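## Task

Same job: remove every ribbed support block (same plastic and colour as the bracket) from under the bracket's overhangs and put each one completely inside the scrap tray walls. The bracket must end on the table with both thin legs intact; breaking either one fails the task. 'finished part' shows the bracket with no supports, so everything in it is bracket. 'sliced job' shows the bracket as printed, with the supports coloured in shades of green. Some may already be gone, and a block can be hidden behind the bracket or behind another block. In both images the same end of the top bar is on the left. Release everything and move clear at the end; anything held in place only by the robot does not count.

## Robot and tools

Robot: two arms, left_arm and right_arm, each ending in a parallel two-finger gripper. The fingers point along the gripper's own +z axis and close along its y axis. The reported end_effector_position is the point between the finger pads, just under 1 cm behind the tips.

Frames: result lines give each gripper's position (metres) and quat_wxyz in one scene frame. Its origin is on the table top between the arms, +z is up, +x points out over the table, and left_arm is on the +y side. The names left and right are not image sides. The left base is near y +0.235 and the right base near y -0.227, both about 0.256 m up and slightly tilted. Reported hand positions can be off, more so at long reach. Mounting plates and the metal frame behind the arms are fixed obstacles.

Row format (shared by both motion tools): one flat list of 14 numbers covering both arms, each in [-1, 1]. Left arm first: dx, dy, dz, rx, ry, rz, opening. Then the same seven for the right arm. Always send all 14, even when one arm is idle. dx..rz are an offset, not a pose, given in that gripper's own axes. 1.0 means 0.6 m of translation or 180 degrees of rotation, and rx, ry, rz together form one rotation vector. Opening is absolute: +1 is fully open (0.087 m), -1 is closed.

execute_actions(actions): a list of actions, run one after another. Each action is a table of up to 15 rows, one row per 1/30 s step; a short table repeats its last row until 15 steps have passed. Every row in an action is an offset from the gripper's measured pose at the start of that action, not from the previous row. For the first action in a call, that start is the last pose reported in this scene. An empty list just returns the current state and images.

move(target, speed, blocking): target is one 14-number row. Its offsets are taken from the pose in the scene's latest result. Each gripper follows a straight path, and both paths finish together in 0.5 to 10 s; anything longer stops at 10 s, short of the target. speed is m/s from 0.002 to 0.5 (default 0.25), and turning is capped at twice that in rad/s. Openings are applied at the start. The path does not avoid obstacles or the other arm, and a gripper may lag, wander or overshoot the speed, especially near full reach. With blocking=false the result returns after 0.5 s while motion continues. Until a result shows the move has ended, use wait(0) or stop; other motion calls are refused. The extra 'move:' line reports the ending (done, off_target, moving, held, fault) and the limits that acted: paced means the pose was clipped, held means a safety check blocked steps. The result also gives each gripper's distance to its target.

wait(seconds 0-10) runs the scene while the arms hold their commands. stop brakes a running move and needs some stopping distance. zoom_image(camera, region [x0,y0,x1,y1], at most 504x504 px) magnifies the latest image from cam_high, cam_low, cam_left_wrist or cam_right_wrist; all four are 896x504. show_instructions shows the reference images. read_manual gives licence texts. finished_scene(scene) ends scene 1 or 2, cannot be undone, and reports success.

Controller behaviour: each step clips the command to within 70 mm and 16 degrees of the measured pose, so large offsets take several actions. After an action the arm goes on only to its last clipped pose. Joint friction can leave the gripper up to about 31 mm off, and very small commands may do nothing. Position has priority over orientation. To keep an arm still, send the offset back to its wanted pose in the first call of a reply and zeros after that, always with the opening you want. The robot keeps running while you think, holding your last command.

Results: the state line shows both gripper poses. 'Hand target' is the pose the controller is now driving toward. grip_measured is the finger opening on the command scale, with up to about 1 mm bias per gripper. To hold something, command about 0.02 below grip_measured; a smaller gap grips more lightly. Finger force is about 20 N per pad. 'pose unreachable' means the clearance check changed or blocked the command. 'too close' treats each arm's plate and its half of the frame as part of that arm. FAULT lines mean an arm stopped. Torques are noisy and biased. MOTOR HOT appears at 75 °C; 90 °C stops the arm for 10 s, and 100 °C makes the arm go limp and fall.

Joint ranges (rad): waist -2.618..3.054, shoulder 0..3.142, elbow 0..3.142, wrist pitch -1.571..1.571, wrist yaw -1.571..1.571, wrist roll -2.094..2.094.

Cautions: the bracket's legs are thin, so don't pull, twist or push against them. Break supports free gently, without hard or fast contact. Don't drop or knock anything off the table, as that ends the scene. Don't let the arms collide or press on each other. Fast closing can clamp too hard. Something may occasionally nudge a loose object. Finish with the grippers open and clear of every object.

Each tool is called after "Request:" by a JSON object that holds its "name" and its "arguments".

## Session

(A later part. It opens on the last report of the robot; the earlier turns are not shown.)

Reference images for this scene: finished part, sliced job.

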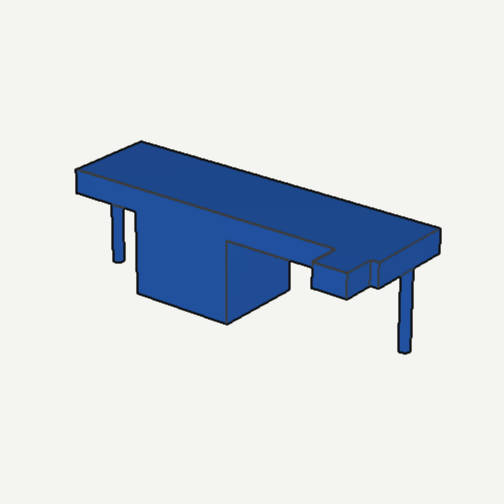

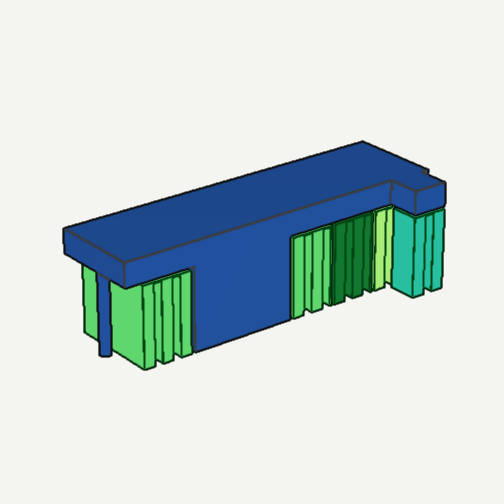

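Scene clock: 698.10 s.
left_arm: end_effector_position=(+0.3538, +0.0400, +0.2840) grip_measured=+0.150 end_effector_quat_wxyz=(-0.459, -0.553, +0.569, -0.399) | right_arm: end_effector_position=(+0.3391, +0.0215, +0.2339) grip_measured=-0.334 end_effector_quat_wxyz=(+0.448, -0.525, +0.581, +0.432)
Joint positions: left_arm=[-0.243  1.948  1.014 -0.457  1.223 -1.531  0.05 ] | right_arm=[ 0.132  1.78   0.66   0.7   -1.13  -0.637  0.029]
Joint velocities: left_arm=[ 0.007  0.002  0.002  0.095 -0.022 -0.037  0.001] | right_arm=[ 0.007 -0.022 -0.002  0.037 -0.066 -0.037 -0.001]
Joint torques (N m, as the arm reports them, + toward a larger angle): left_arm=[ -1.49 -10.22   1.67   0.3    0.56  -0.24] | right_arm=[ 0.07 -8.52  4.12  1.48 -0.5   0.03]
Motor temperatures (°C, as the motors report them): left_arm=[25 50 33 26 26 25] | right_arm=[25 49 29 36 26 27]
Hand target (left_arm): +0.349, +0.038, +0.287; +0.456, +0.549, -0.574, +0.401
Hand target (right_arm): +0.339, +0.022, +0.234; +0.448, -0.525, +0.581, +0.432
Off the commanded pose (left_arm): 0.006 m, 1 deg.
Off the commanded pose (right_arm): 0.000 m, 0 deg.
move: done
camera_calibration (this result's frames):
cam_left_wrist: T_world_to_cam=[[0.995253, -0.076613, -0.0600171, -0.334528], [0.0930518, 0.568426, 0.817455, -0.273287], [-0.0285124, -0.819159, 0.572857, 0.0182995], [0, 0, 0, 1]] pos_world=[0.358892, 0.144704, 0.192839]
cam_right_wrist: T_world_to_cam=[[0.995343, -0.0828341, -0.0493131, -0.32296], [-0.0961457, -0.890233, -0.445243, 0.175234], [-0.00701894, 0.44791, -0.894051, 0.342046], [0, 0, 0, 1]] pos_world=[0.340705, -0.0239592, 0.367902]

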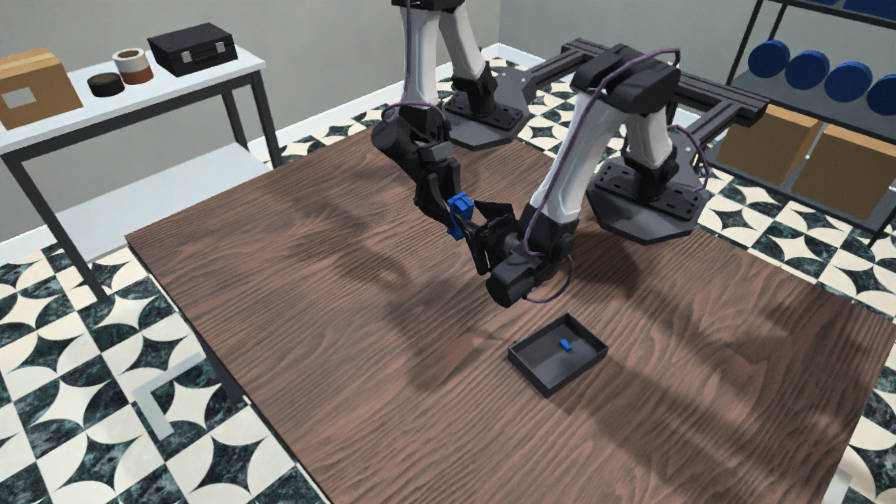

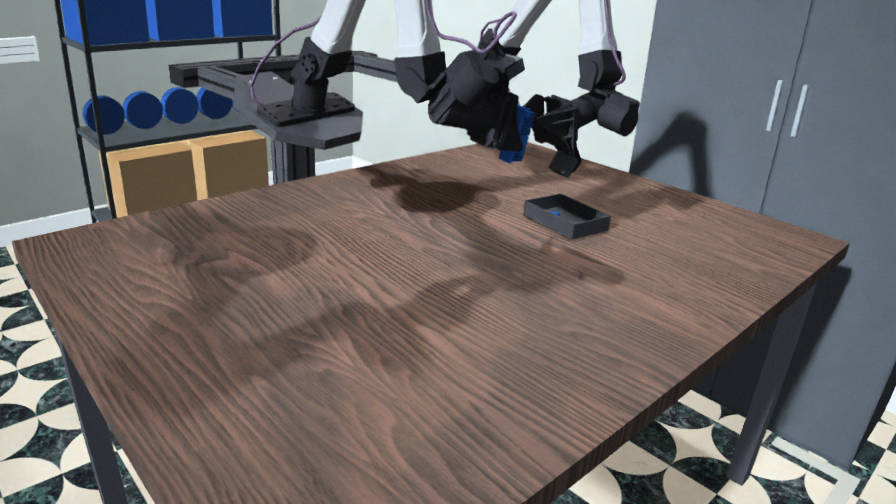

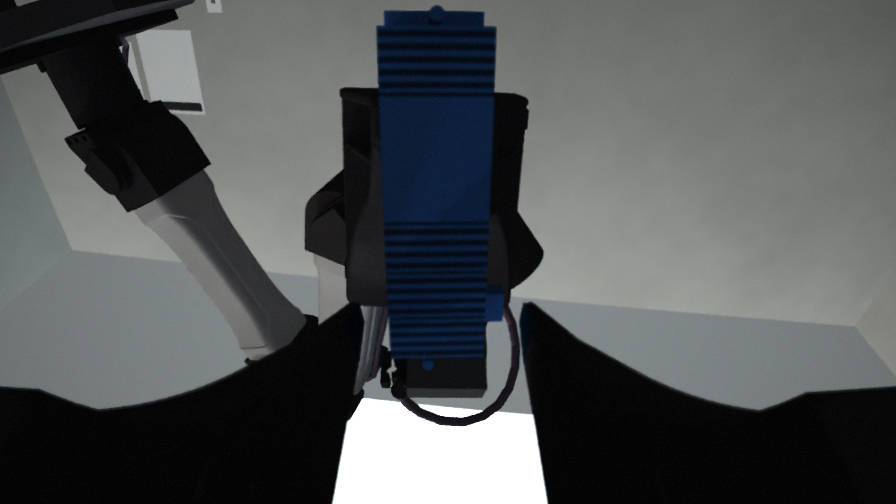

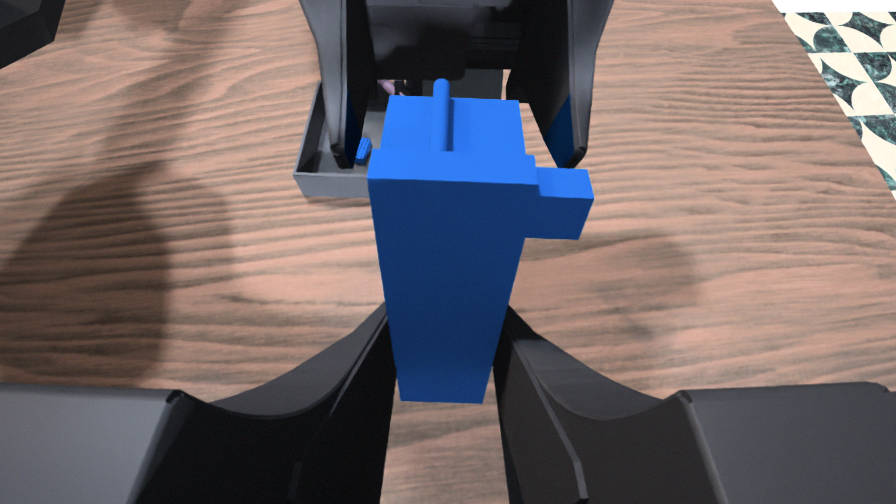

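Request:
{"name": "move", "arguments": {"target": [0.013,0.007,0.027,0,0,0,0.15, 0,0,0,0,0,0,-0.37], "speed": 0.03}}

Request:
{"name": "zoom_image", "arguments": {"camera": "cam_left_wrist", "region": [300, 100, 600, 440]}}

Scene clock: 705.47 s.
left_arm: end_effector_position=(+0.3542, +0.0248, +0.2885) grip_measured=+0.150 end_effector_quat_wxyz=(-0.463, -0.552, +0.566, -0.402) | right_arm: end_effector_position=(+0.3391, +0.0215, +0.2339) grip_measured=-0.334 end_effector_quat_wxyz=(+0.448, -0.525, +0.581, +0.432)
Joint positions: left_arm=[-0.29   1.924  0.972 -0.308  1.223 -1.674  0.05 ] | right_arm=[ 0.132  1.78   0.66   0.7   -1.13  -0.637  0.029]
Joint velocities: left_arm=[ 0.007 -0.027 -0.002  0.051 -0.037 -0.051 -0.   ] | right_arm=[-0.007  0.002  0.007  0.022 -0.022 -0.037 -0.   ]
Joint torques (N m, as the arm reports them, + toward a larger angle): left_arm=[-1.63 -9.72  1.78  0.52  0.49 -0.21] | right_arm=[ 0.1  -8.52  4.1   1.46 -0.51  0.05]
Motor temperatures (°C, as the motors report them): left_arm=[25 51 32 26 26 25] | right_arm=[25 49 29 36 26 27]
Hand target (left_arm): +0.349, +0.023, +0.288; +0.460, +0.552, -0.569, +0.399
Hand target (right_arm): +0.339, +0.022, +0.234; +0.448, -0.525, +0.581, +0.432
Off the commanded pose (left_arm): 0.006 m, 1 deg.
Off the commanded pose (right_arm): 0.000 m, 0 deg.
move: done
camera_calibration (this result's frames):
cam_left_wrist: T_world_to_cam=[[0.99526, -0.0742134, -0.0628474, -0.335113], [0.0942767, 0.577732, 0.810764, -0.267093], [-0.0238606, -0.812846, 0.58199, -0.00114547], [0, 0, 0, 1]] pos_world=[0.358678, 0.128507, 0.196155]
cam_right_wrist: T_world_to_cam=[[0.995343, -0.0828341, -0.0493131, -0.32296], [-0.0961457, -0.890233, -0.445243, 0.175234], [-0.00701894, 0.44791, -0.894051, 0.342046], [0, 0, 0, 1]] pos_world=[0.340705, -0.0239592, 0.367902]

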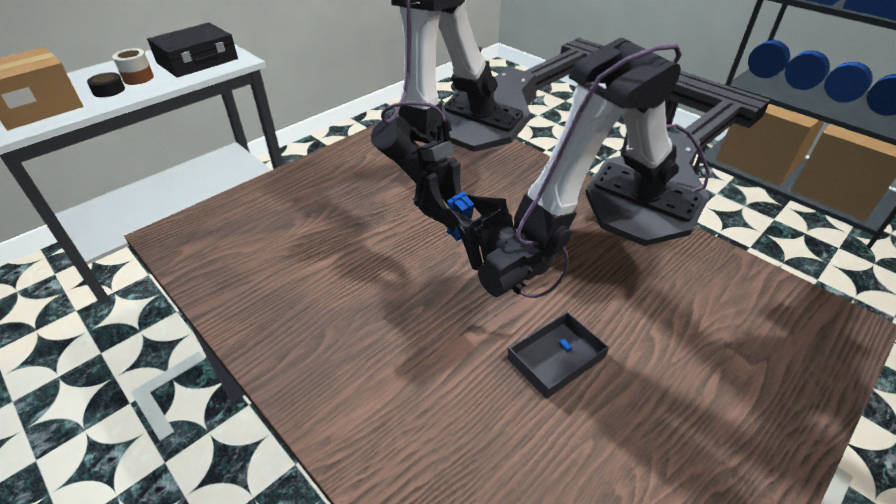

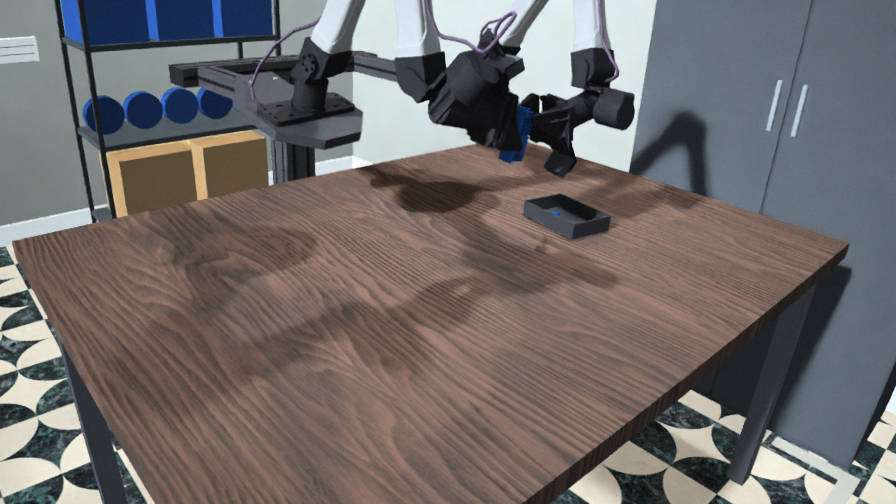

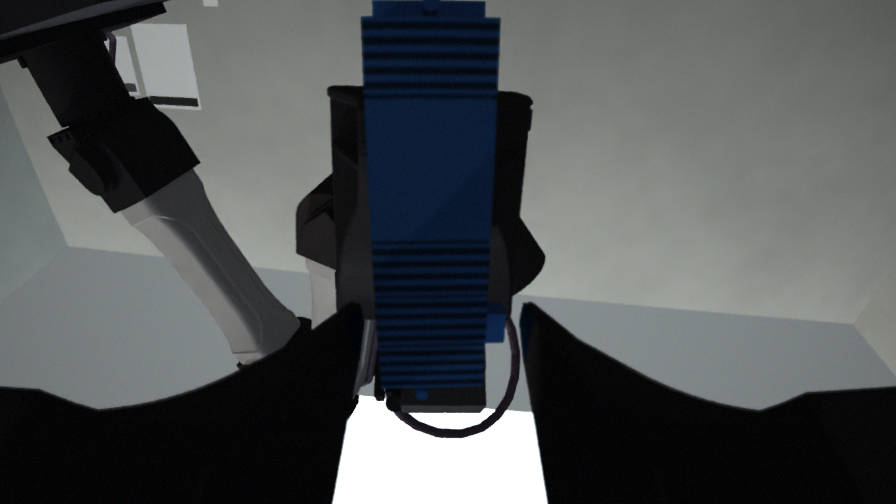

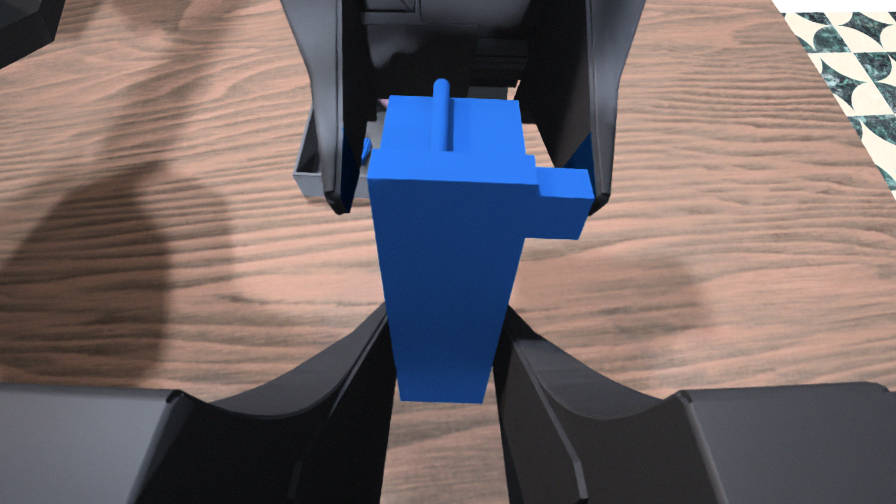

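Region (300, 100, 600, 440) of cam_left_wrist's 896x504 image, scaled by 1.482, with more detail than that image has; it fills the left 445 columns of this view, and the rest is white.

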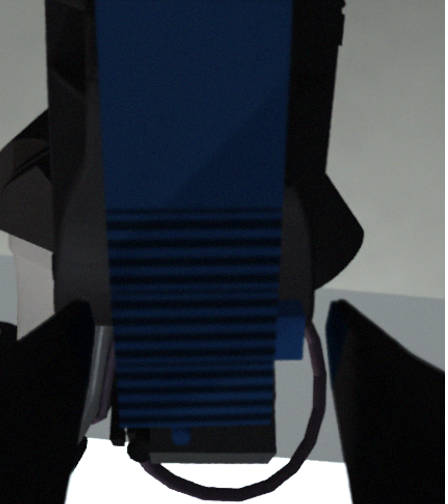

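Request:
{"name": "move", "arguments": {"target": [-0.003,0.010,0,0,0,0,0.0, 0,0,0,0,0,0,-0.37], "speed": 0.015}}

Request:
{"name": "zoom_image", "arguments": {"camera": "cam_left_wrist", "region": [300, 100, 600, 440]}}

Scene clock: 719.67 s.
left_arm: end_effector_position=(+0.3548, +0.0247, +0.2886) grip_measured=+0.000 end_effector_quat_wxyz=(-0.461, -0.551, +0.566, -0.404) | right_arm: end_effector_position=(+0.3391, +0.0215, +0.2339) grip_measured=-0.334 end_effector_quat_wxyz=(+0.448, -0.525, +0.581, +0.432)
Joint positions: left_arm=[-0.29   1.923  0.972 -0.302  1.223 -1.676  0.044] | right_arm=[ 0.132  1.78   0.66   0.7   -1.13  -0.637  0.029]
Joint velocities: left_arm=[-0.007  0.007 -0.002  0.007  0.051  0.022  0.001] | right_arm=[-0.007  0.002 -0.012 -0.037 -0.037 -0.022  0.003]
Joint torques (N m, as the arm reports them, + toward a larger angle): left_arm=[-0.53 -9.33  1.74  0.5   0.64 -0.11] | right_arm=[ 0.07 -8.53  4.15  1.48 -0.51  0.01]
Motor temperatures (°C, as the motors report them): left_arm=[25 52 32 26 26 25] | right_arm=[25 49 29 36 26 27]
Hand target (left_arm): +0.348, +0.026, +0.287; +0.463, +0.552, -0.566, +0.402
Hand target (right_arm): +0.339, +0.022, +0.234; +0.448, -0.525, +0.581, +0.432
Off the commanded pose (left_arm): 0.007 m, 0 deg.
Off the commanded pose (right_arm): 0.000 m, 0 deg.
move: done
camera_calibration (this result's frames):
cam_left_wrist: T_world_to_cam=[[0.995618, -0.073151, -0.0582501, -0.337196], [0.0899271, 0.578223, 0.810908, -0.265724], [-0.0256372, -0.812593, 0.582268, -0.00068897], [0, 0, 0, 1]] pos_world=[0.359596, 0.128422, 0.196237]
cam_right_wrist: T_world_to_cam=[[0.995343, -0.0828341, -0.0493131, -0.32296], [-0.0961457, -0.890233, -0.445243, 0.175234], [-0.00701894, 0.44791, -0.894051, 0.342046], [0, 0, 0, 1]] pos_world=[0.340705, -0.0239592, 0.367902]

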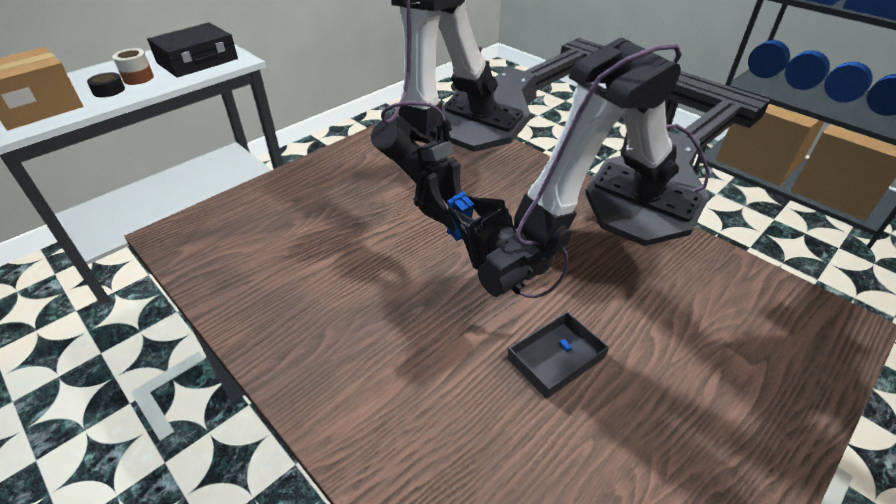

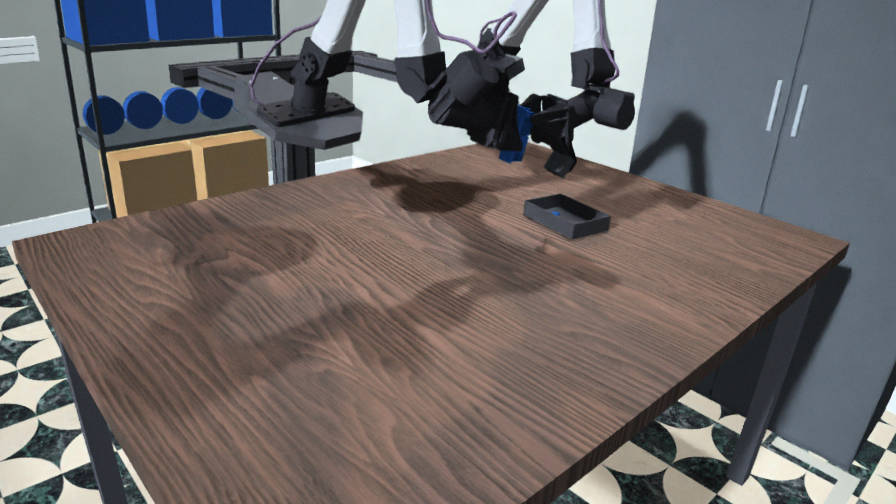

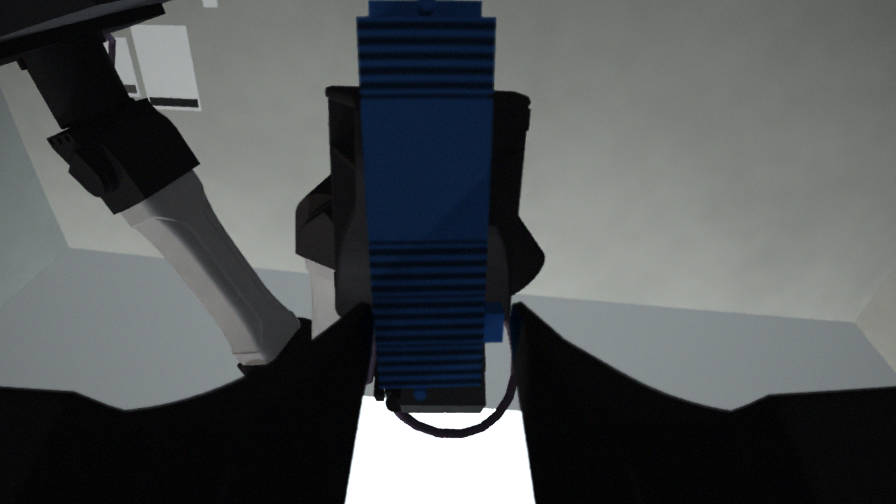

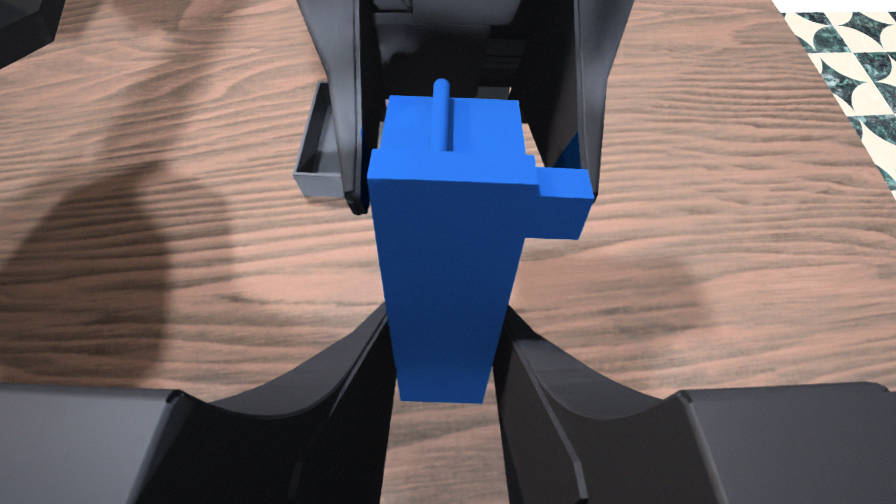

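Region (300, 100, 600, 440) of cam_left_wrist's 896x504 image, scaled by 1.482, with more detail than that image has; it fills the left 445 columns of this view, and the rest is white.

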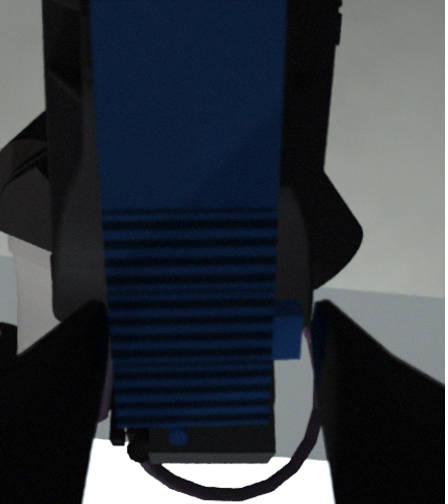

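Request:
{"name": "move", "arguments": {"target": [-0.003,0.0165,0,0,0,0,0.0, 0,0,0,0,0,0,-0.37], "speed": 0.015}}

Request:
{"name": "zoom_image", "arguments": {"camera": "cam_left_wrist", "region": [300, 100, 600, 440]}}

Scene clock: 730.93 s.
left_arm: end_effector_position=(+0.3491, +0.0250, +0.2857) grip_measured=+0.000 end_effector_quat_wxyz=(-0.466, -0.554, +0.563, -0.399) | right_arm: end_effector_position=(+0.3391, +0.0215, +0.2339) grip_measured=-0.334 end_effector_quat_wxyz=(+0.448, -0.525, +0.581, +0.432)
Joint positions: left_arm=[-0.29   1.923  0.952 -0.298  1.223 -1.675  0.044] | right_arm=[ 0.132  1.78   0.66   0.7   -1.13  -0.637  0.029]
Joint velocities: left_arm=[ 0.017 -0.002 -0.002  0.007 -0.051  0.022 -0.   ] | right_arm=[-0.012 -0.002 -0.002 -0.007 -0.007 -0.007 -0.001]
Joint torques (N m, as the arm reports them, + toward a larger angle): left_arm=[-0.56 -9.79  1.7   0.52  0.64 -0.09] | right_arm=[ 0.08 -8.45  4.08  1.47 -0.51  0.02]
Motor temperatures (°C, as the motors report them): left_arm=[25 52 32 26 26 25] | right_arm=[25 49 29 36 26 27]
Hand target (left_arm): +0.345, +0.026, +0.287; +0.462, +0.551, -0.566, +0.403
Hand target (right_arm): +0.339, +0.022, +0.234; +0.448, -0.525, +0.581, +0.432
Off the commanded pose (left_arm): 0.005 m, 1 deg.
Off the commanded pose (right_arm): 0.000 m, 0 deg.
move: done
camera_calibration (this result's frames):
cam_left_wrist: T_world_to_cam=[[0.994494, -0.0747714, -0.0734215, -0.326874], [0.103194, 0.576841, 0.810312, -0.267472], [-0.0182356, -0.813427, 0.581381, -0.00124381], [0, 0, 0, 1]] pos_world=[0.352653, 0.128836, 0.193459]
cam_right_wrist: T_world_to_cam=[[0.995343, -0.0828341, -0.0493131, -0.32296], [-0.0961457, -0.890233, -0.445243, 0.175234], [-0.00701894, 0.44791, -0.894051, 0.342046], [0, 0, 0, 1]] pos_world=[0.340705, -0.0239592, 0.367902]

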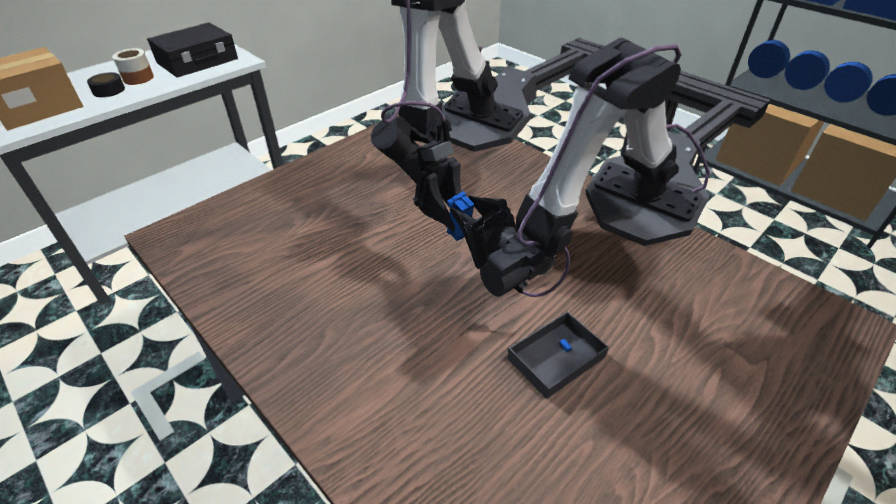

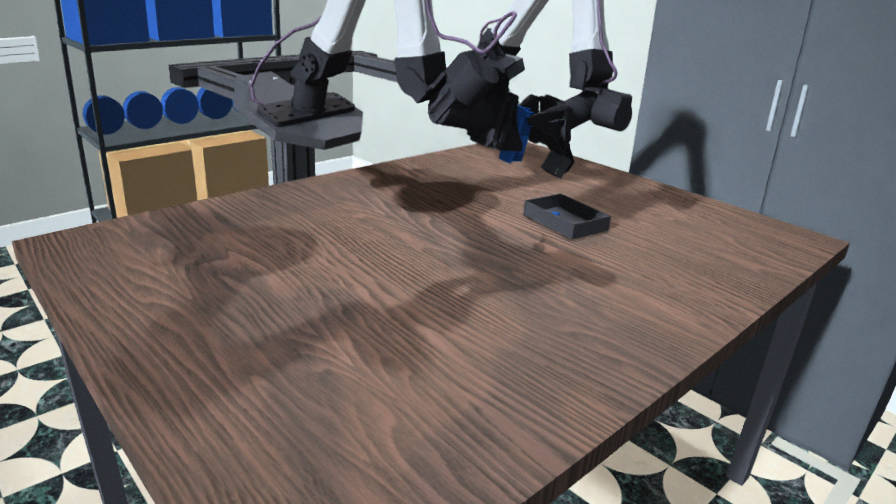

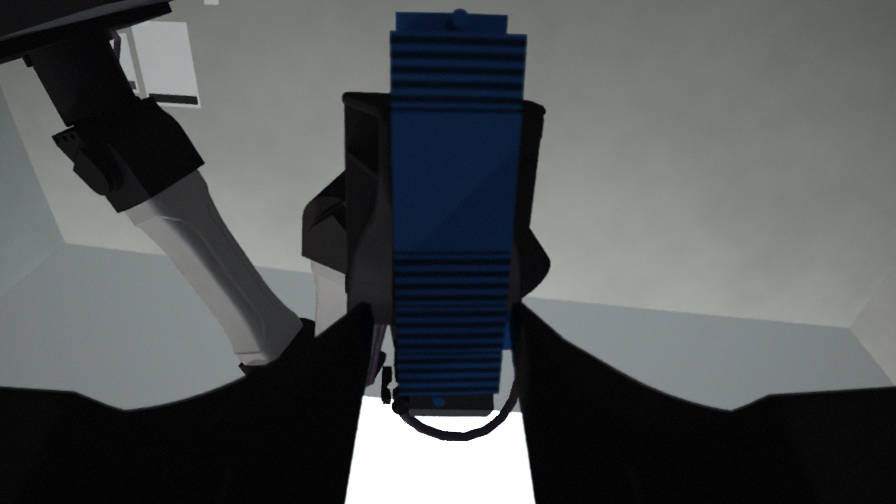

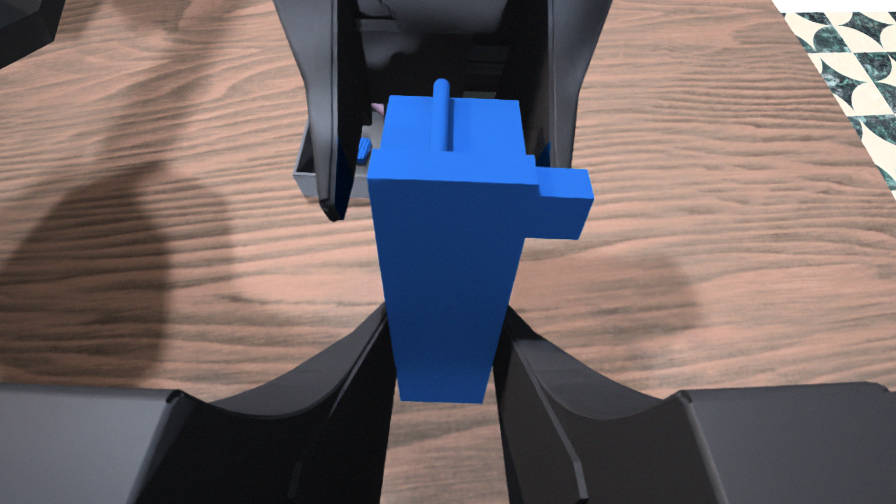

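Region (300, 100, 600, 440) of cam_left_wrist's 896x504 image, scaled by 1.482, with more detail than that image has; it fills the left 445 columns of this view, and the rest is white.

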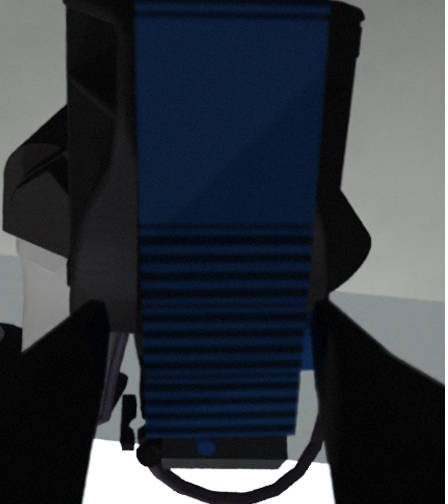

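Request:
{"name": "move", "arguments": {"target": [0.001,-0.0062,0,0.0043,0.0005,0.012,-0.12, 0,0,0,0,0,0,-0.37], "speed": 0.02}}

Request:
{"name": "zoom_image", "arguments": {"camera": "cam_left_wrist", "region": [300, 100, 600, 440]}}

Scene clock: 742.53 s.
left_arm: end_effector_position=(+0.3510, +0.0249, +0.2859) grip_measured=-0.120 end_effector_quat_wxyz=(-0.460, -0.550, +0.567, -0.405) | right_arm: end_effector_position=(+0.3391, +0.0215, +0.2339) grip_measured=-0.334 end_effector_quat_wxyz=(+0.448, -0.525, +0.581, +0.432)
Joint positions: left_arm=[-0.29   1.923  0.952 -0.277  1.223 -1.675  0.038] | right_arm=[ 0.132  1.78   0.66   0.7   -1.13  -0.637  0.029]
Joint velocities: left_arm=[ 0.002  0.007 -0.007  0.037  0.051 -0.007 -0.   ] | right_arm=[-0.017  0.002 -0.002 -0.037 -0.066 -0.081 -0.001]
Joint torques (N m, as the arm reports them, + toward a larger angle): left_arm=[-0.7  -8.68  3.98  0.57  0.62 -0.13] | right_arm=[ 0.11 -8.47  4.04  1.47 -0.5   0.01]
Motor temperatures (°C, as the motors report them): left_arm=[25 52 32 26 26 25] | right_arm=[25 49 29 36 26 27]
Hand target (left_arm): +0.353, +0.025, +0.286; +0.455, +0.546, -0.571, +0.411
Hand target (right_arm): +0.339, +0.022, +0.234; +0.448, -0.525, +0.581, +0.432
Off the commanded pose (left_arm): 0.002 m, 1 deg.
Off the commanded pose (right_arm): 0.000 m, 0 deg.
move: done
camera_calibration (this result's frames):
cam_left_wrist: T_world_to_cam=[[0.99593, -0.0729303, -0.0529641, -0.335201], [0.0855075, 0.578654, 0.811078, -0.26177], [-0.0285043, -0.812306, 0.582535, 0.00179523], [0, 0, 0, 1]] pos_world=[0.356271, 0.128486, 0.193517]
cam_right_wrist: T_world_to_cam=[[0.995343, -0.0828341, -0.0493131, -0.32296], [-0.0961457, -0.890233, -0.445243, 0.175234], [-0.00701894, 0.44791, -0.894051, 0.342046], [0, 0, 0, 1]] pos_world=[0.340705, -0.0239592, 0.367902]

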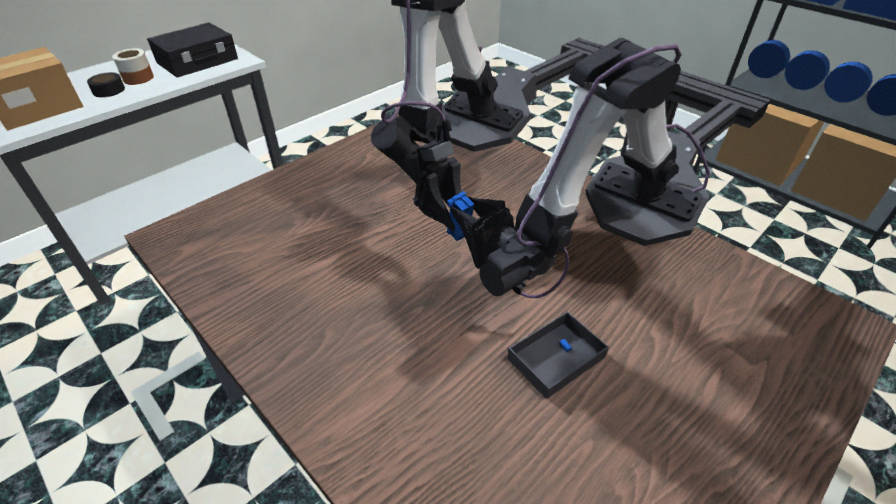

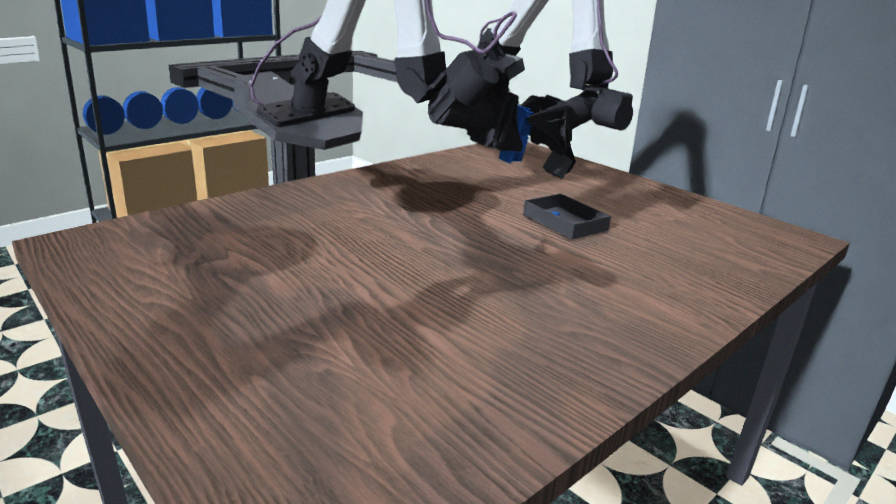

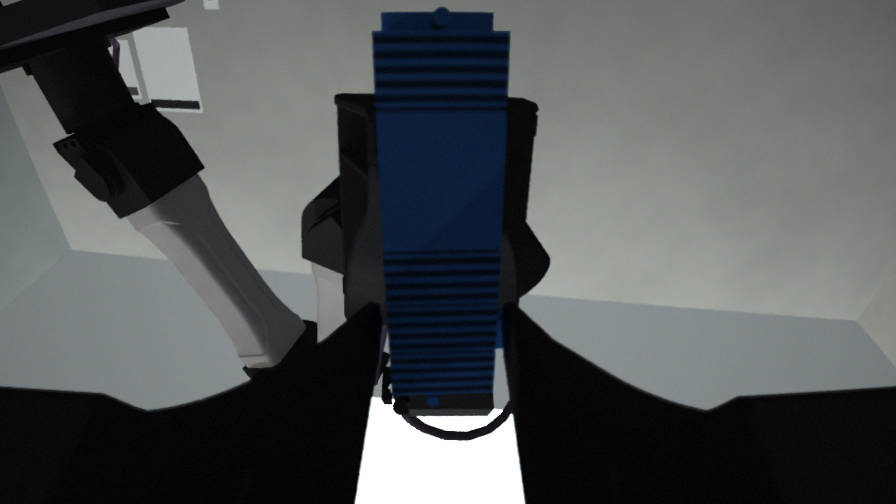

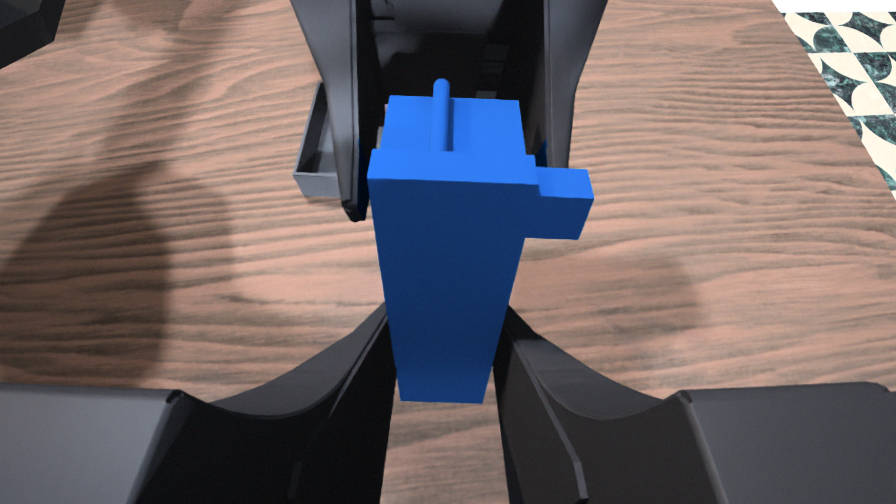

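Region (300, 100, 600, 440) of cam_left_wrist's 896x504 image, scaled by 1.482, with more detail than that image has; it fills the left 445 columns of this view, and the rest is white.

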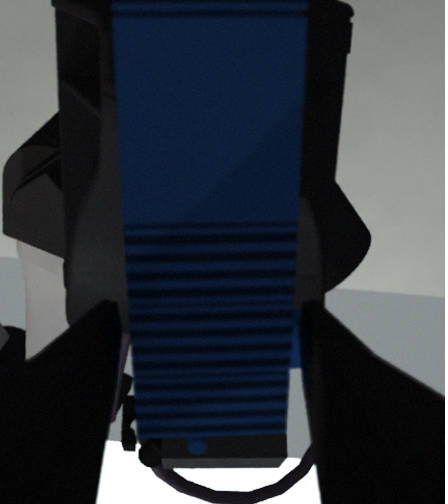

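Request:
{"name": "execute_actions", "arguments": {"actions": [[[0,0,0,0,0,0,-0.14, 0,0,0,0,0,0,-0.37],[0,0,0,0,0,0,-0.16, 0,0,0,0,0,0,-0.37],[0,0,0,0,0,0,-0.18, 0,0,0,0,0,0,-0.37],[0,0,0,0,0,0,-0.20, 0,0,0,0,0,0,-0.37],[0,0,0,0,0,0,-0.22, 0,0,0,0,0,0,-0.37],[0,0,0,0,0,0,-0.235, 0,0,0,0,0,0,-0.37],[0,0,0,0,0,0,-0.25, 0,0,0,0,0,0,-0.37],[0,0,0,0,0,0,-0.26, 0,0,0,0,0,0,-0.37],[0,0,0,0,0,0,-0.27, 0,0,0,0,0,0,-0.37],[0,0,0,0,0,0,-0.28, 0,0,0,0,0,0,-0.37],[0,0,0,0,0,0,-0.285, 0,0,0,0,0,0,-0.37],[0,0,0,0,0,0,-0.29, 0,0,0,0,0,0,-0.37],[0,0,0,0,0,0,-0.295, 0,0,0,0,0,0,-0.37],[0,0,0,0,0,0,-0.30, 0,0,0,0,0,0,-0.37],[0,0,0,0,0,0,-0.305, 0,0,0,0,0,0,-0.37]],[[0,0,0,0,0,0,-0.31, 0,0,0,0,0,0,-0.37],[0,0,0,0,0,0,-0.315, 0,0,0,0,0,0,-0.37],[0,0,0,0,0,0,-0.32, 0,0,0,0,0,0,-0.37],[0,0,0,0,0,0,-0.325, 0,0,0,0,0,0,-0.37],[0,0,0,0,0,0,-0.33, 0,0,0,0,0,0,-0.37],[0,0,0,0,0,0,-0.335, 0,0,0,0,0,0,-0.37],[0,0,0,0,0,0,-0.34, 0,0,0,0,0,0,-0.37],[0,0,0,0,0,0,-0.345, 0,0,0,0,0,0,-0.37],[0,0,0,0,0,0,-0.35, 0,0,0,0,0,0,-0.37],[0,0,0,0,0,0,-0.355, 0,0,0,0,0,0,-0.37],[0,0,0,0,0,0,-0.36, 0,0,0,0,0,0,-0.37]]]}}

Scene clock: 759.93 s.
left_arm: end_effector_position=(+0.3511, +0.0249, +0.2859) grip_measured=-0.354 end_effector_quat_wxyz=(-0.459, -0.549, +0.568, -0.406) | right_arm: end_effector_position=(+0.3391, +0.0215, +0.2339) grip_measured=-0.334 end_effector_quat_wxyz=(+0.448, -0.525, +0.581, +0.432)
Joint positions: left_arm=[-0.29   1.923  0.952 -0.275  1.223 -1.673  0.028] | right_arm=[ 0.132  1.78   0.66   0.7   -1.13  -0.637  0.029]
Joint velocities: left_arm=[ 0.017 -0.002 -0.007 -0.022  0.022  0.081 -0.   ] | right_arm=[ 0.012 -0.012  0.002 -0.037 -0.037 -0.051 -0.001]
Joint torques (N m, as the arm reports them, + toward a larger angle): left_arm=[-0.57 -8.58  3.98  0.44  0.65 -0.2 ] | right_arm=[ 0.14 -8.5   4.11  1.47 -0.51  0.01]
Motor temperatures (°C, as the motors report them): left_arm=[25 52 32 26 26 25] | right_arm=[25 49 29 37 26 27]
Hand target (left_arm): +0.351, +0.025, +0.286; +0.460, +0.550, -0.567, +0.406
Hand target (right_arm): +0.339, +0.022, +0.234; +0.448, -0.525, +0.581, +0.432
Off the commanded pose (left_arm): 0.000 m, 0 deg.
Off the commanded pose (right_arm): 0.000 m, 0 deg.
camera_calibration (this result's frames):
cam_left_wrist: T_world_to_cam=[[0.99611, -0.0733325, -0.0488544, -0.336513], [0.0824051, 0.578913, 0.811215, -0.260746], [-0.031206, -0.812085, 0.582704, 0.00267153], [0, 0, 0, 1]] pos_world=[0.356775, 0.128441, 0.193524]
cam_right_wrist: T_world_to_cam=[[0.995343, -0.0828341, -0.0493131, -0.32296], [-0.0961457, -0.890233, -0.445243, 0.175234], [-0.00701894, 0.44791, -0.894051, 0.342046], [0, 0, 0, 1]] pos_world=[0.340705, -0.0239592, 0.367902]

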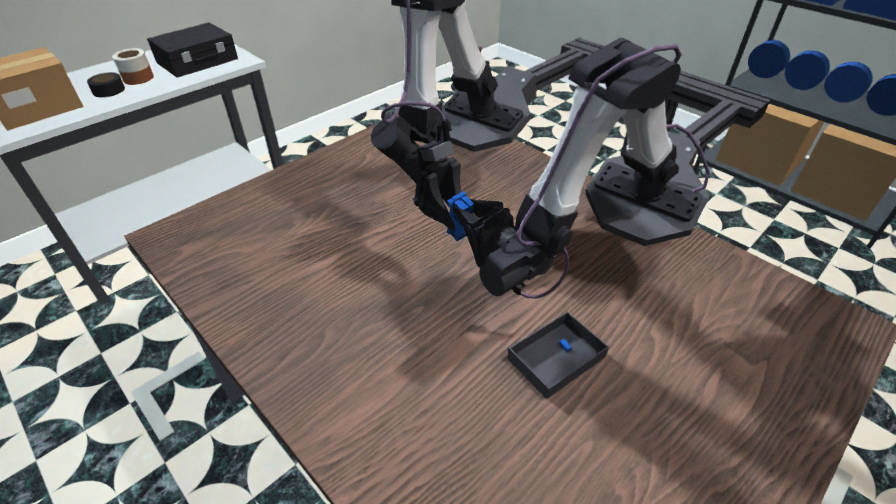

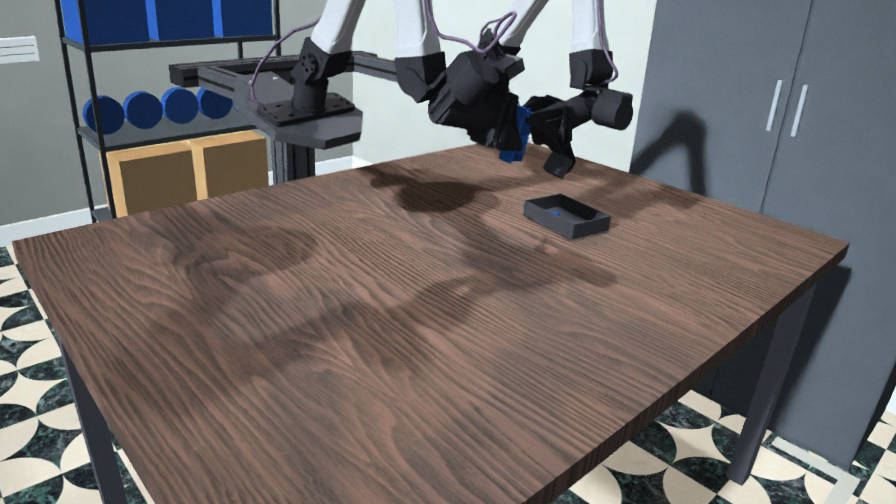

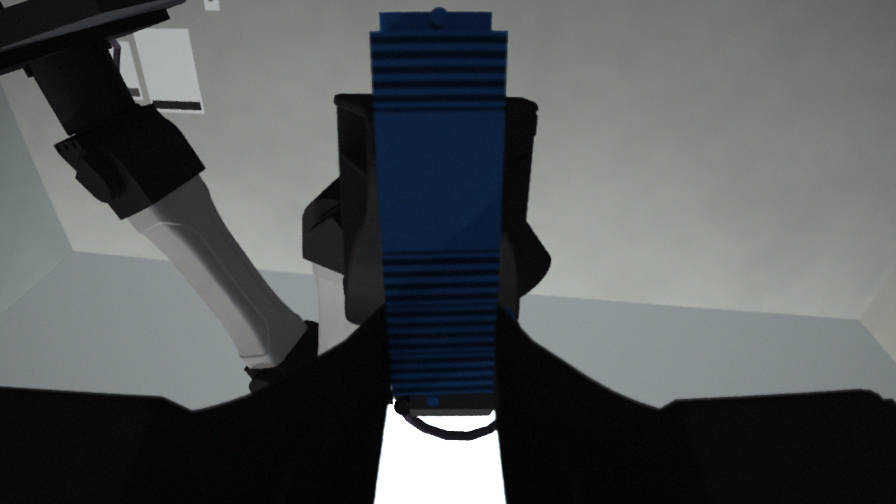

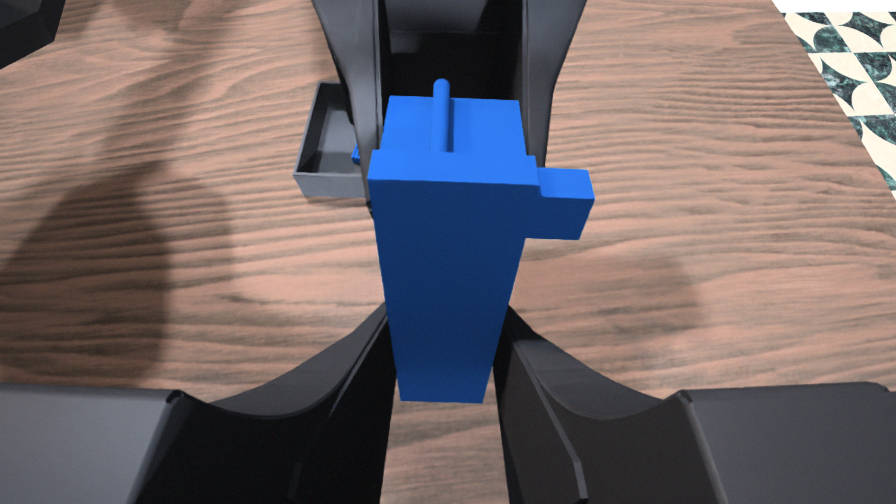

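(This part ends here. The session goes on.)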